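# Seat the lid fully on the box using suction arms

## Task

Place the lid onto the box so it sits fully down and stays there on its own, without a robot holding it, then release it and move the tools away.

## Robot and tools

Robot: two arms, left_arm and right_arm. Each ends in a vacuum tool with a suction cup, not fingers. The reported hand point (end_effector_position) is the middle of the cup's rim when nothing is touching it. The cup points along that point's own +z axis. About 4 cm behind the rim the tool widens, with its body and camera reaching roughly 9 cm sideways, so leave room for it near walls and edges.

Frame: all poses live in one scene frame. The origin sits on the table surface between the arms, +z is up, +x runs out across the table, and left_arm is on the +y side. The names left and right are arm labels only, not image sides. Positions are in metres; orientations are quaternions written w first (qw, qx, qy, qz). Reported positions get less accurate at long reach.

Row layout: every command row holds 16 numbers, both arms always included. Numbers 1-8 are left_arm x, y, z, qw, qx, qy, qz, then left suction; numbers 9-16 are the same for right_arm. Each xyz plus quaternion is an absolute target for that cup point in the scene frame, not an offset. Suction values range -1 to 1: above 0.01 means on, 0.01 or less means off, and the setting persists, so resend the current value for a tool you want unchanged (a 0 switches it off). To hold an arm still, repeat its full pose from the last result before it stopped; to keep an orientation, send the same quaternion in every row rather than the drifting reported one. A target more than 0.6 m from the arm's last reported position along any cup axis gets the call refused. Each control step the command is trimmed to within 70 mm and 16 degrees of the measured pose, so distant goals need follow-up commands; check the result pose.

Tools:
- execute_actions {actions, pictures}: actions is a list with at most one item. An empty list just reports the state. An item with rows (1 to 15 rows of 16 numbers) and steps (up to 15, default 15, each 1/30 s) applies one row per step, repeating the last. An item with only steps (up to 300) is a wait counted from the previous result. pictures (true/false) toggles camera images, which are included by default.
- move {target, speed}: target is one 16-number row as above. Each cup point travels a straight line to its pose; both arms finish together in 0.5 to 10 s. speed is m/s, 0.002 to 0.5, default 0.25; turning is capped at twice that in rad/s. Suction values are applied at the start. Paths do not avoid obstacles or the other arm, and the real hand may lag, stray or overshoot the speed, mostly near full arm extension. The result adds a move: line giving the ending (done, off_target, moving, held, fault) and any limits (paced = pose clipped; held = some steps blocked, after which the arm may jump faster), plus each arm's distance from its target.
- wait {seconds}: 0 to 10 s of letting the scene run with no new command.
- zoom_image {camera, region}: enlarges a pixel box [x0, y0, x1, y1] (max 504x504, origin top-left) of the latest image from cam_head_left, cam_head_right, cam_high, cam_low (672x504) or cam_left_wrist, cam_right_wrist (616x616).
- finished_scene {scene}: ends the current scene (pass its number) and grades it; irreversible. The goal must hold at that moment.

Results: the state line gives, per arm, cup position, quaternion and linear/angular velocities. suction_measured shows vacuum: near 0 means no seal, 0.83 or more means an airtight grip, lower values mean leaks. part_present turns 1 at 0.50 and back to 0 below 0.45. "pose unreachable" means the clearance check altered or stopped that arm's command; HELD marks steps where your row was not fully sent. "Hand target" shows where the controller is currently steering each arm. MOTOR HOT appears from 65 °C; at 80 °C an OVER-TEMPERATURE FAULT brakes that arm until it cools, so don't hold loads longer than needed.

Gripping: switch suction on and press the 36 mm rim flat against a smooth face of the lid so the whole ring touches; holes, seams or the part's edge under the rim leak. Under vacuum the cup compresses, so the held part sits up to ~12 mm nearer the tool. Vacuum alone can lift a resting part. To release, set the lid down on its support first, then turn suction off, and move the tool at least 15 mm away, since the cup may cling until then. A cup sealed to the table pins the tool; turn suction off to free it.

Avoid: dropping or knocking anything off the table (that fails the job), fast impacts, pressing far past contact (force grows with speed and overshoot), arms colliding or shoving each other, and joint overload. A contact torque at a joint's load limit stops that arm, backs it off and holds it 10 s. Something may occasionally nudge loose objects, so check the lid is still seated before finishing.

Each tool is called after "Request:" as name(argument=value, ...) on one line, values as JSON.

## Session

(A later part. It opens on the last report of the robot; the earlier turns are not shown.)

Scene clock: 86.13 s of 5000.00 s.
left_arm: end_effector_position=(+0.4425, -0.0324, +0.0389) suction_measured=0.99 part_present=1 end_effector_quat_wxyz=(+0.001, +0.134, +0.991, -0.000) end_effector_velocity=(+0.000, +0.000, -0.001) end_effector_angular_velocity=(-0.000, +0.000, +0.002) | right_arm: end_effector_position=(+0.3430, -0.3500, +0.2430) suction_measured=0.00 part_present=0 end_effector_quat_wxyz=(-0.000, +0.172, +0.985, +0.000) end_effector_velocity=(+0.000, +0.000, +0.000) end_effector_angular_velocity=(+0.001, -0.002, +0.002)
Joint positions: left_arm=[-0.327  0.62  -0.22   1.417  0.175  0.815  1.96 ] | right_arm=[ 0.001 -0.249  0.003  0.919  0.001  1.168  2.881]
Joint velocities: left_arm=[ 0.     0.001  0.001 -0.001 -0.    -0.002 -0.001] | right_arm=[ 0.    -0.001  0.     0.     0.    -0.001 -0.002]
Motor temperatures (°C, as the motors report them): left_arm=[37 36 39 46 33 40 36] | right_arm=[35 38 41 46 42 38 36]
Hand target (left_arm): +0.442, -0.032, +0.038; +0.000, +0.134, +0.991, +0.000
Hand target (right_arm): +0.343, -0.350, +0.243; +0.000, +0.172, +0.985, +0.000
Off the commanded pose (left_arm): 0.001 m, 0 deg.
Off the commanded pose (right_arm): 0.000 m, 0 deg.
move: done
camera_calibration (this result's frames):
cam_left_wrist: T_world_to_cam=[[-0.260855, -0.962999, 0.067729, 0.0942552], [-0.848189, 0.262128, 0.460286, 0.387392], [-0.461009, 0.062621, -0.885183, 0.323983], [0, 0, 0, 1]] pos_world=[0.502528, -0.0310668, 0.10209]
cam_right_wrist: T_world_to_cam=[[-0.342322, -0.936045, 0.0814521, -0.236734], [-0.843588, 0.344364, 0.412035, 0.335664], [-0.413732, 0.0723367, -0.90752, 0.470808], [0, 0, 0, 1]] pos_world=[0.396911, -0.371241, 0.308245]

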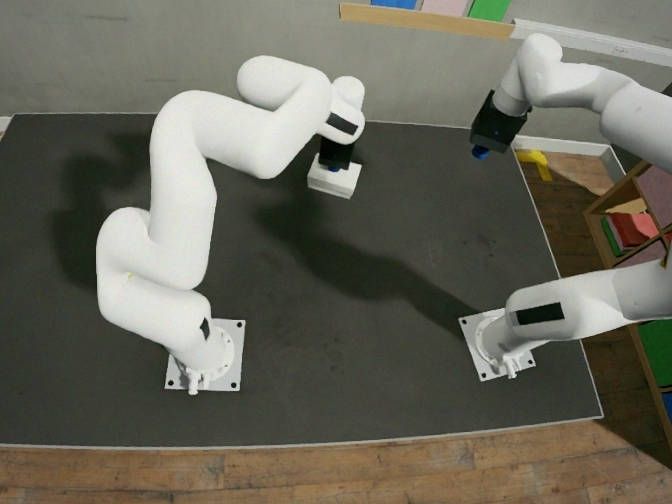

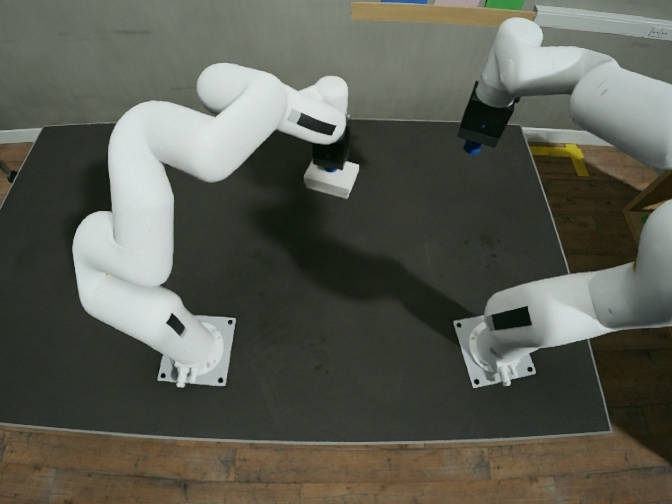

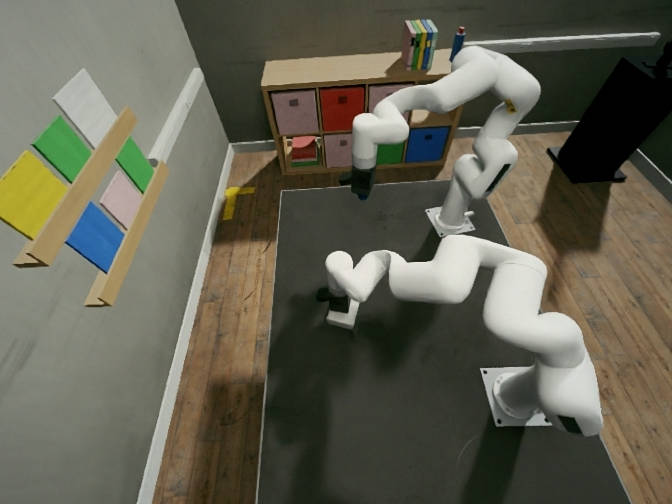

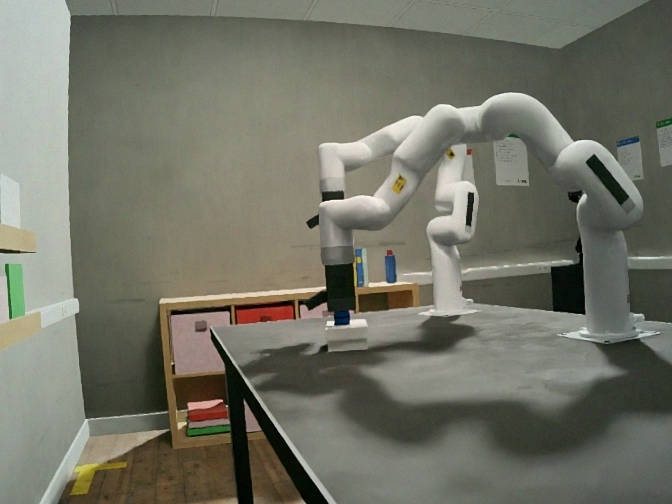

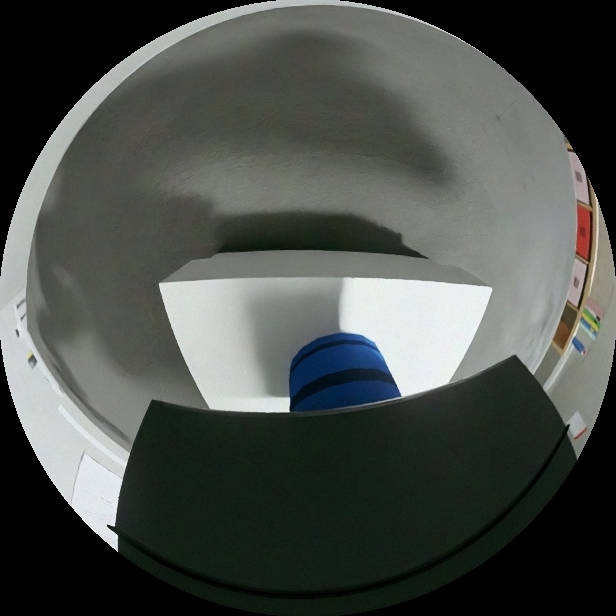

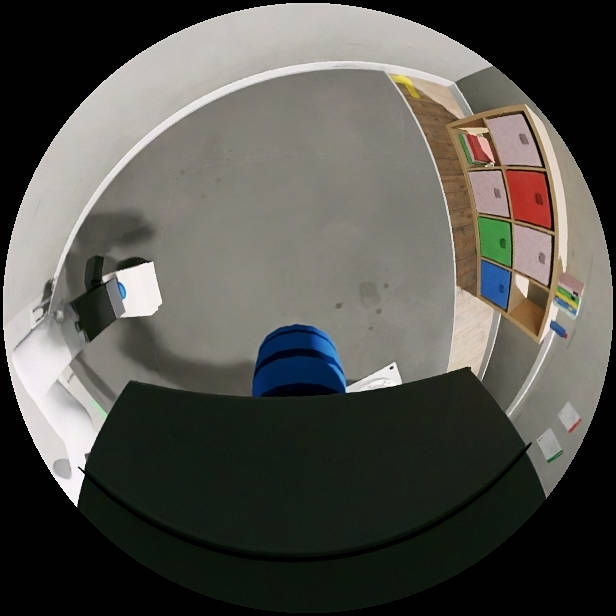

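Seated at 0.039. Release and retreat.

Request:
execute_actions(actions=[{"rows":[[0.4420,-0.0321,0.0395,0,0.1340,0.9910,0,0, 0.343,-0.350,0.243,0,0.172,0.985,0,0]],"steps":15}], pictures=false)

Request:
move(target=[0.4420,-0.0321,0.075,0,0.1340,0.9910,0,0, 0.343,-0.350,0.243,0,0.172,0.985,0,0], speed=0.03)

Request:
move(target=[0.36,0.10,0.20,0,0.1340,0.9910,0,0, 0.343,-0.350,0.243,0,0.172,0.985,0,0], speed=0.2)

Request:
zoom_image(camera="cam_low", region=[290, 270, 410, 360])

Scene clock: 90.73 s of 5000.00 s.
left_arm: end_effector_position=(+0.4420, -0.0321, +0.0394) suction_measured=0.00 part_present=0 end_effector_quat_wxyz=(+0.000, +0.134, +0.991, -0.000) end_effector_velocity=(+0.000, +0.001, +0.001) end_effector_angular_velocity=(-0.000, +0.000, +0.002) | right_arm: end_effector_position=(+0.3430, -0.3500, +0.2430) suction_measured=0.00 part_present=0 end_effector_quat_wxyz=(+0.000, +0.172, +0.985, -0.000) end_effector_velocity=(+0.000, -0.000, -0.000) end_effector_angular_velocity=(+0.001, +0.000, -0.002)
Joint positions: left_arm=[-0.327  0.618 -0.22   1.417  0.174  0.817  1.96 ] | right_arm=[ 0.001 -0.249  0.003  0.919  0.001  1.168  2.881]
Joint velocities: left_arm=[ 0.001 -0.001 -0.    -0.    -0.001  0.001  0.   ] | right_arm=[-0.     0.001 -0.001  0.     0.001 -0.     0.001]
Motor temperatures (°C, as the motors report them): left_arm=[37 36 39 45 33 40 36] | right_arm=[35 38 41 46 42 38 36]
Hand target (left_arm): +0.442, -0.032, +0.040; +0.000, +0.134, +0.991, +0.000
Hand target (right_arm): +0.343, -0.350, +0.243; +0.000, +0.172, +0.985, +0.000
Off the commanded pose (left_arm): 0.000 m, 0 deg.
Off the commanded pose (right_arm): 0.000 m, 0 deg.
Steps of this call (steps 1 to 90: nothing new was sent; then 1.10 s passed at rest; steps 91 to 105: all 15 steps of this action). Readings (end_effector_position | what the end effector reports):
91: left_arm (+0.4421, -0.0321, +0.0381) | right_arm (+0.3430, -0.3500, +0.2430) | left_arm suction_measured=0.69 part_present=1 | right_arm suction_measured=0.00 part_present=0
92: left_arm (+0.4421, -0.0322, +0.0384) | right_arm (+0.3430, -0.3500, +0.2430) | left_arm suction_measured=0.09 part_present=0 | right_arm suction_measured=0.00 part_present=0
94: left_arm (+0.4422, -0.0322, +0.0389) | right_arm (+0.3430, -0.3500, +0.2430) | left_arm suction_measured=0.00 part_present=0 | right_arm suction_measured=0.00 part_present=0
98: left_arm (+0.4421, -0.0322, +0.0392) | right_arm (+0.3430, -0.3500, +0.2430) | left_arm suction_measured=0.00 part_present=0 | right_arm suction_measured=0.00 part_present=0
105: the state above

Scene clock: 92.43 s of 5000.00 s.
left_arm: end_effector_position=(+0.4420, -0.0321, +0.0748) suction_measured=0.00 part_present=0 end_effector_quat_wxyz=(-0.000, +0.134, +0.991, -0.000) end_effector_velocity=(-0.001, +0.001, -0.001) end_effector_angular_velocity=(+0.003, +0.004, -0.001) | right_arm: end_effector_position=(+0.3430, -0.3500, +0.2430) suction_measured=0.00 part_present=0 end_effector_quat_wxyz=(+0.000, +0.172, +0.985, -0.000) end_effector_velocity=(+0.001, +0.000, +0.000) end_effector_angular_velocity=(-0.000, -0.002, +0.001)
Joint positions: left_arm=[-0.32   0.559 -0.231  1.433  0.157  0.892  1.972] | right_arm=[ 0.001 -0.249  0.003  0.919  0.001  1.168  2.881]
Joint velocities: left_arm=[-0.001  0.001  0.001 -0.002  0.     0.003  0.   ] | right_arm=[-0.     0.     0.001  0.    -0.    -0.002 -0.   ]
Motor temperatures (°C, as the motors report them): left_arm=[37 36 39 45 33 40 36] | right_arm=[35 38 41 46 42 38 36]
Hand target (left_arm): +0.442, -0.032, +0.075; -0.000, +0.134, +0.991, -0.000
Hand target (right_arm): +0.343, -0.350, +0.243; +0.000, +0.172, +0.985, +0.000
Off the commanded pose (left_arm): 0.000 m, 0 deg.
Off the commanded pose (right_arm): 0.000 m, 0 deg.
move: done
camera_calibration (this result's frames):
cam_left_wrist: T_world_to_cam=[[-0.260867, -0.963021, 0.0673687, 0.0920326], [-0.847265, 0.26184, 0.46215, 0.369776], [-0.4627, 0.0634803, -0.884239, 0.356207], [0, 0, 0, 1]] pos_world=[0.502123, -0.0308048, 0.137881]
cam_right_wrist: T_world_to_cam=[[-0.342322, -0.936045, 0.0814521, -0.236734], [-0.843588, 0.344364, 0.412035, 0.335664], [-0.413732, 0.0723367, -0.90752, 0.470808], [0, 0, 0, 1]] pos_world=[0.396911, -0.371241, 0.308245]

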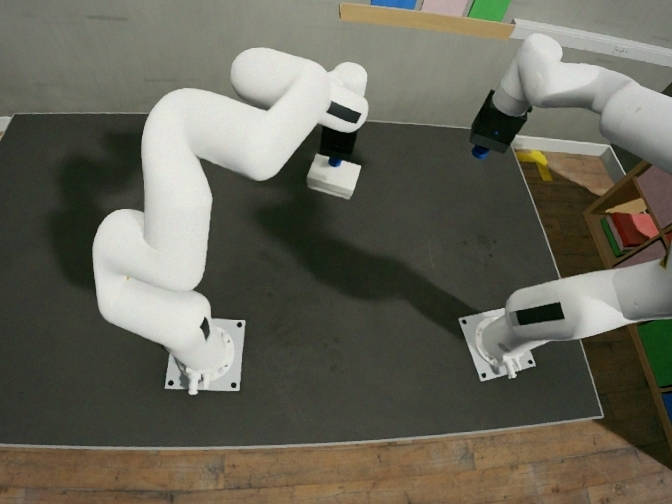

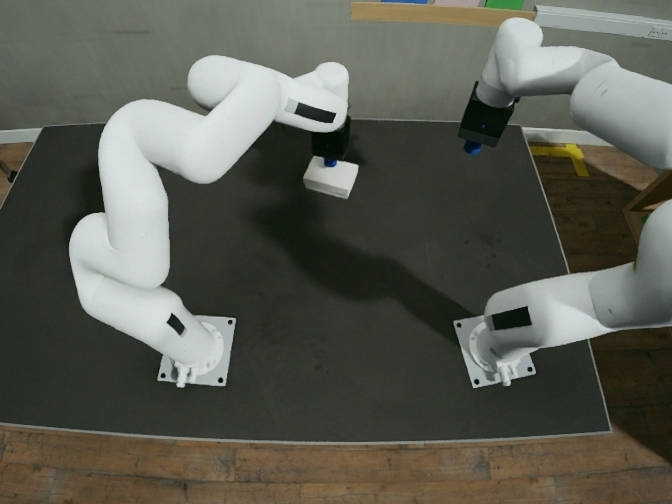

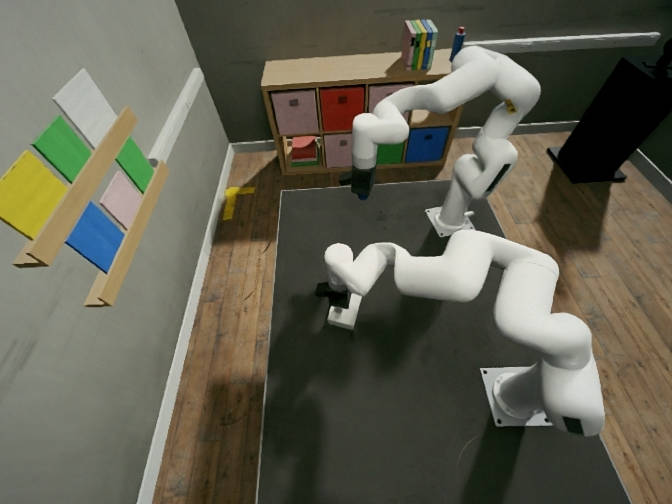

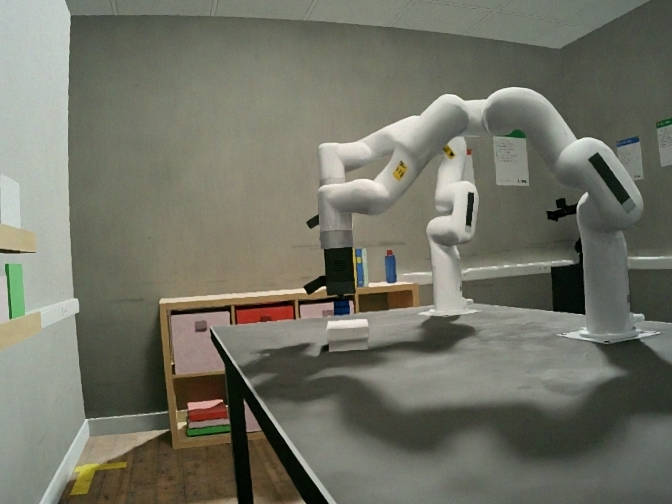

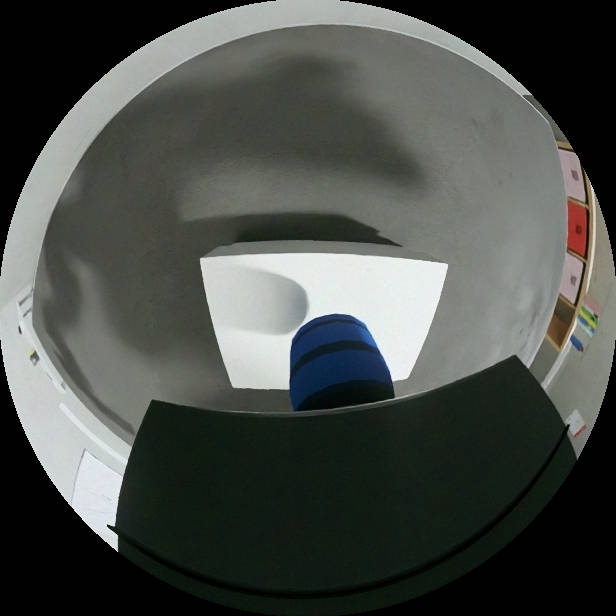

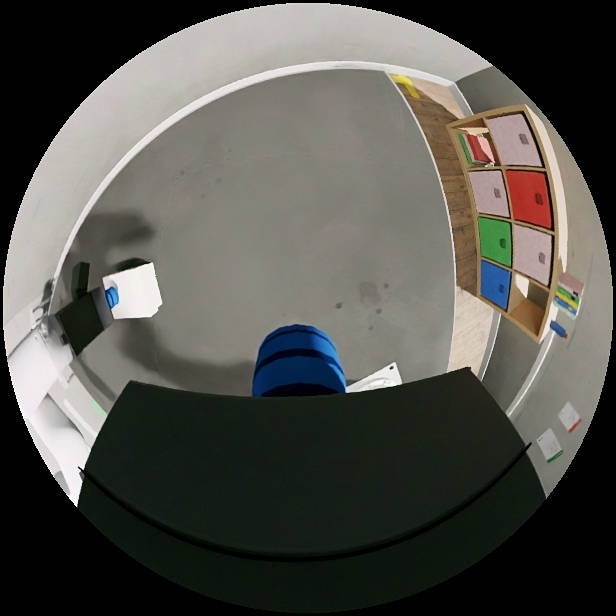

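Scene clock: 93.93 s of 5000.00 s.
left_arm: end_effector_position=(+0.3604, +0.0998, +0.2000) suction_measured=0.00 part_present=0 end_effector_quat_wxyz=(-0.000, +0.135, +0.991, -0.000) end_effector_velocity=(+0.001, +0.003, +0.003) end_effector_angular_velocity=(-0.000, -0.006, +0.003) | right_arm: end_effector_position=(+0.3430, -0.3500, +0.2430) suction_measured=0.00 part_present=0 end_effector_quat_wxyz=(+0.000, +0.172, +0.985, +0.000) end_effector_velocity=(-0.000, -0.000, -0.000) end_effector_angular_velocity=(-0.001, +0.001, +0.000)
Joint positions: left_arm=[-0.159 -0.035 -0.201  1.014 -0.008  1.049  2.233] | right_arm=[ 0.001 -0.249  0.003  0.919  0.001  1.168  2.881]
Joint velocities: left_arm=[ 0.003 -0.006  0.003  0.001  0.001  0.001  0.002] | right_arm=[-0.     0.    -0.     0.    -0.     0.001 -0.   ]
Motor temperatures (°C, as the motors report them): left_arm=[37 36 39 45 33 40 36] | right_arm=[35 38 41 46 42 38 36]
Hand target (left_arm): +0.361, +0.100, +0.201; +0.000, +0.134, +0.991, -0.000
Hand target (right_arm): +0.343, -0.350, +0.243; -0.000, +0.172, +0.985, -0.000
Off the commanded pose (left_arm): 0.000 m, 0 deg.
Off the commanded pose (right_arm): 0.000 m, 0 deg.
move: done
camera_calibration (this result's frames):
cam_left_wrist: T_world_to_cam=[[-0.261833, -0.962753, 0.0674485, 0.189641], [-0.846888, 0.262713, 0.462344, 0.208042], [-0.462843, 0.0639357, -0.884132, 0.420772], [0, 0, 0, 1]] pos_world=[0.420594, 0.10102, 0.26304]
cam_right_wrist: T_world_to_cam=[[-0.342322, -0.936045, 0.0814519, -0.236734], [-0.843588, 0.344364, 0.412034, 0.335664], [-0.413732, 0.0723368, -0.90752, 0.470808], [0, 0, 0, 1]] pos_world=[0.396911, -0.371241, 0.308245]

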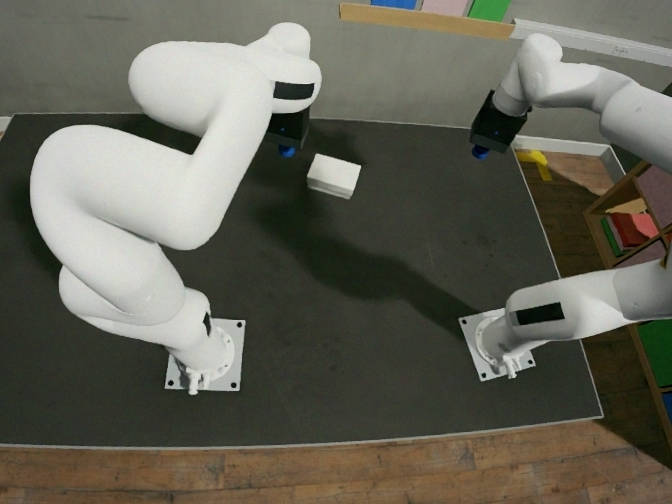

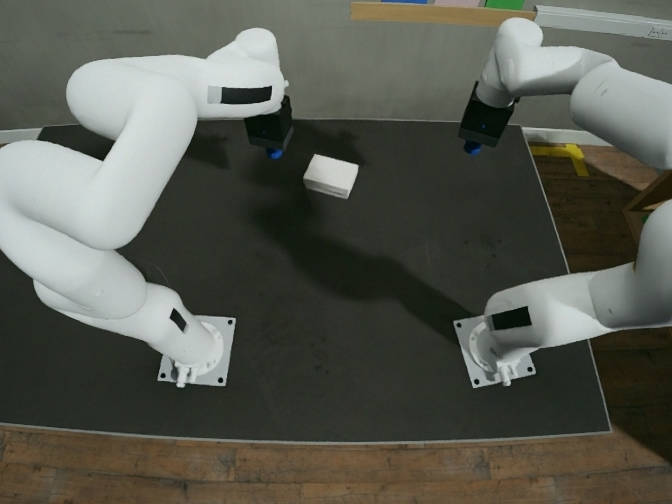

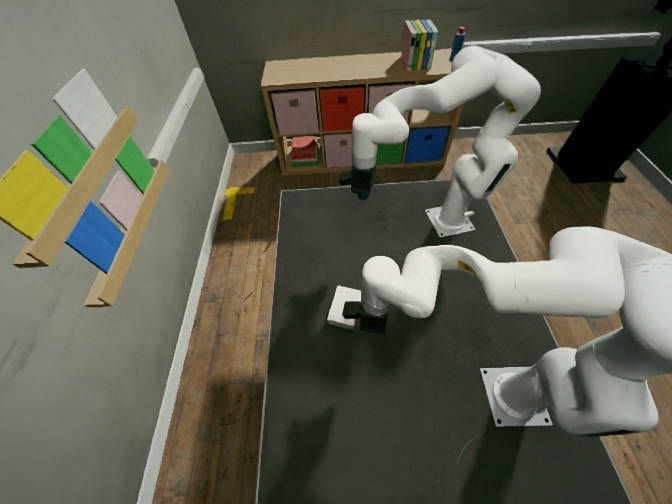

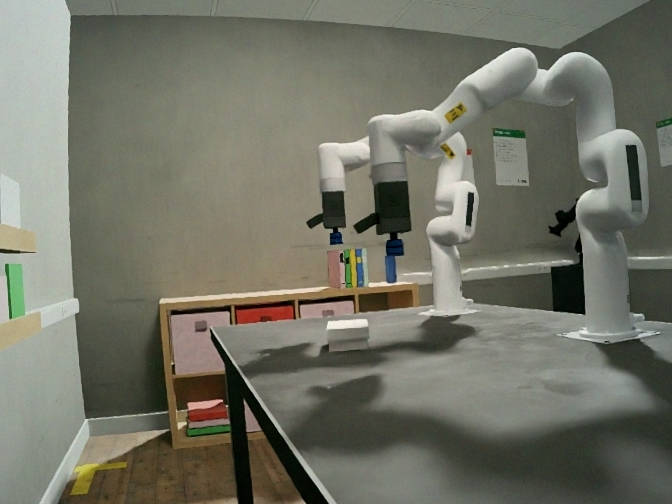

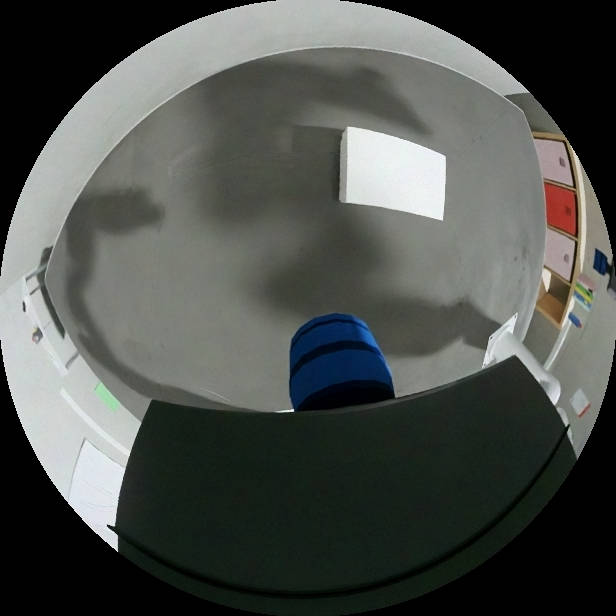

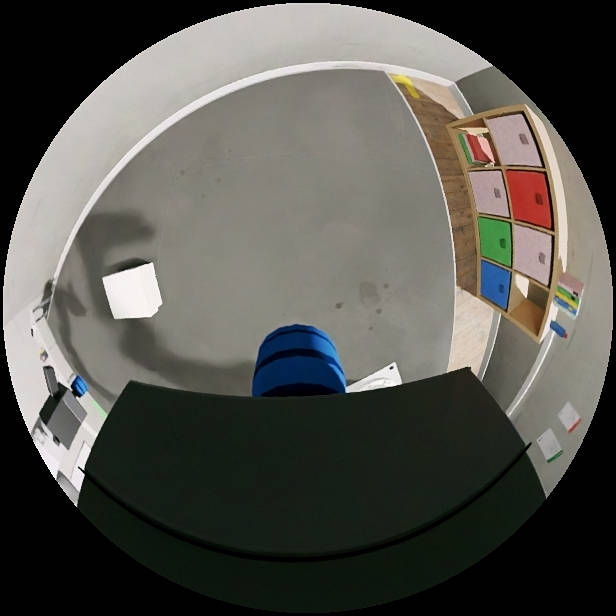

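Region (290, 270, 410, 360) of cam_low's 672x504 image, scaled by 4.200, with more detail than that image has; it fills the top 378 rows of this view, and the rest is white.

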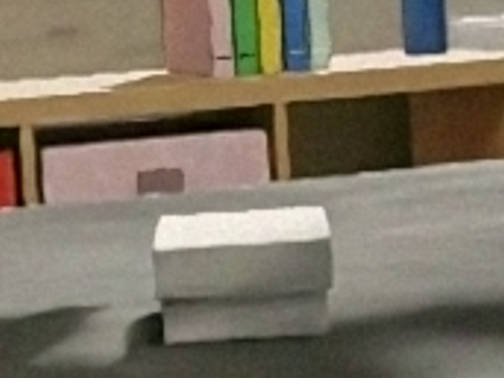

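Request:
finished_scene(scene=2)

The scene is finished: the task was done.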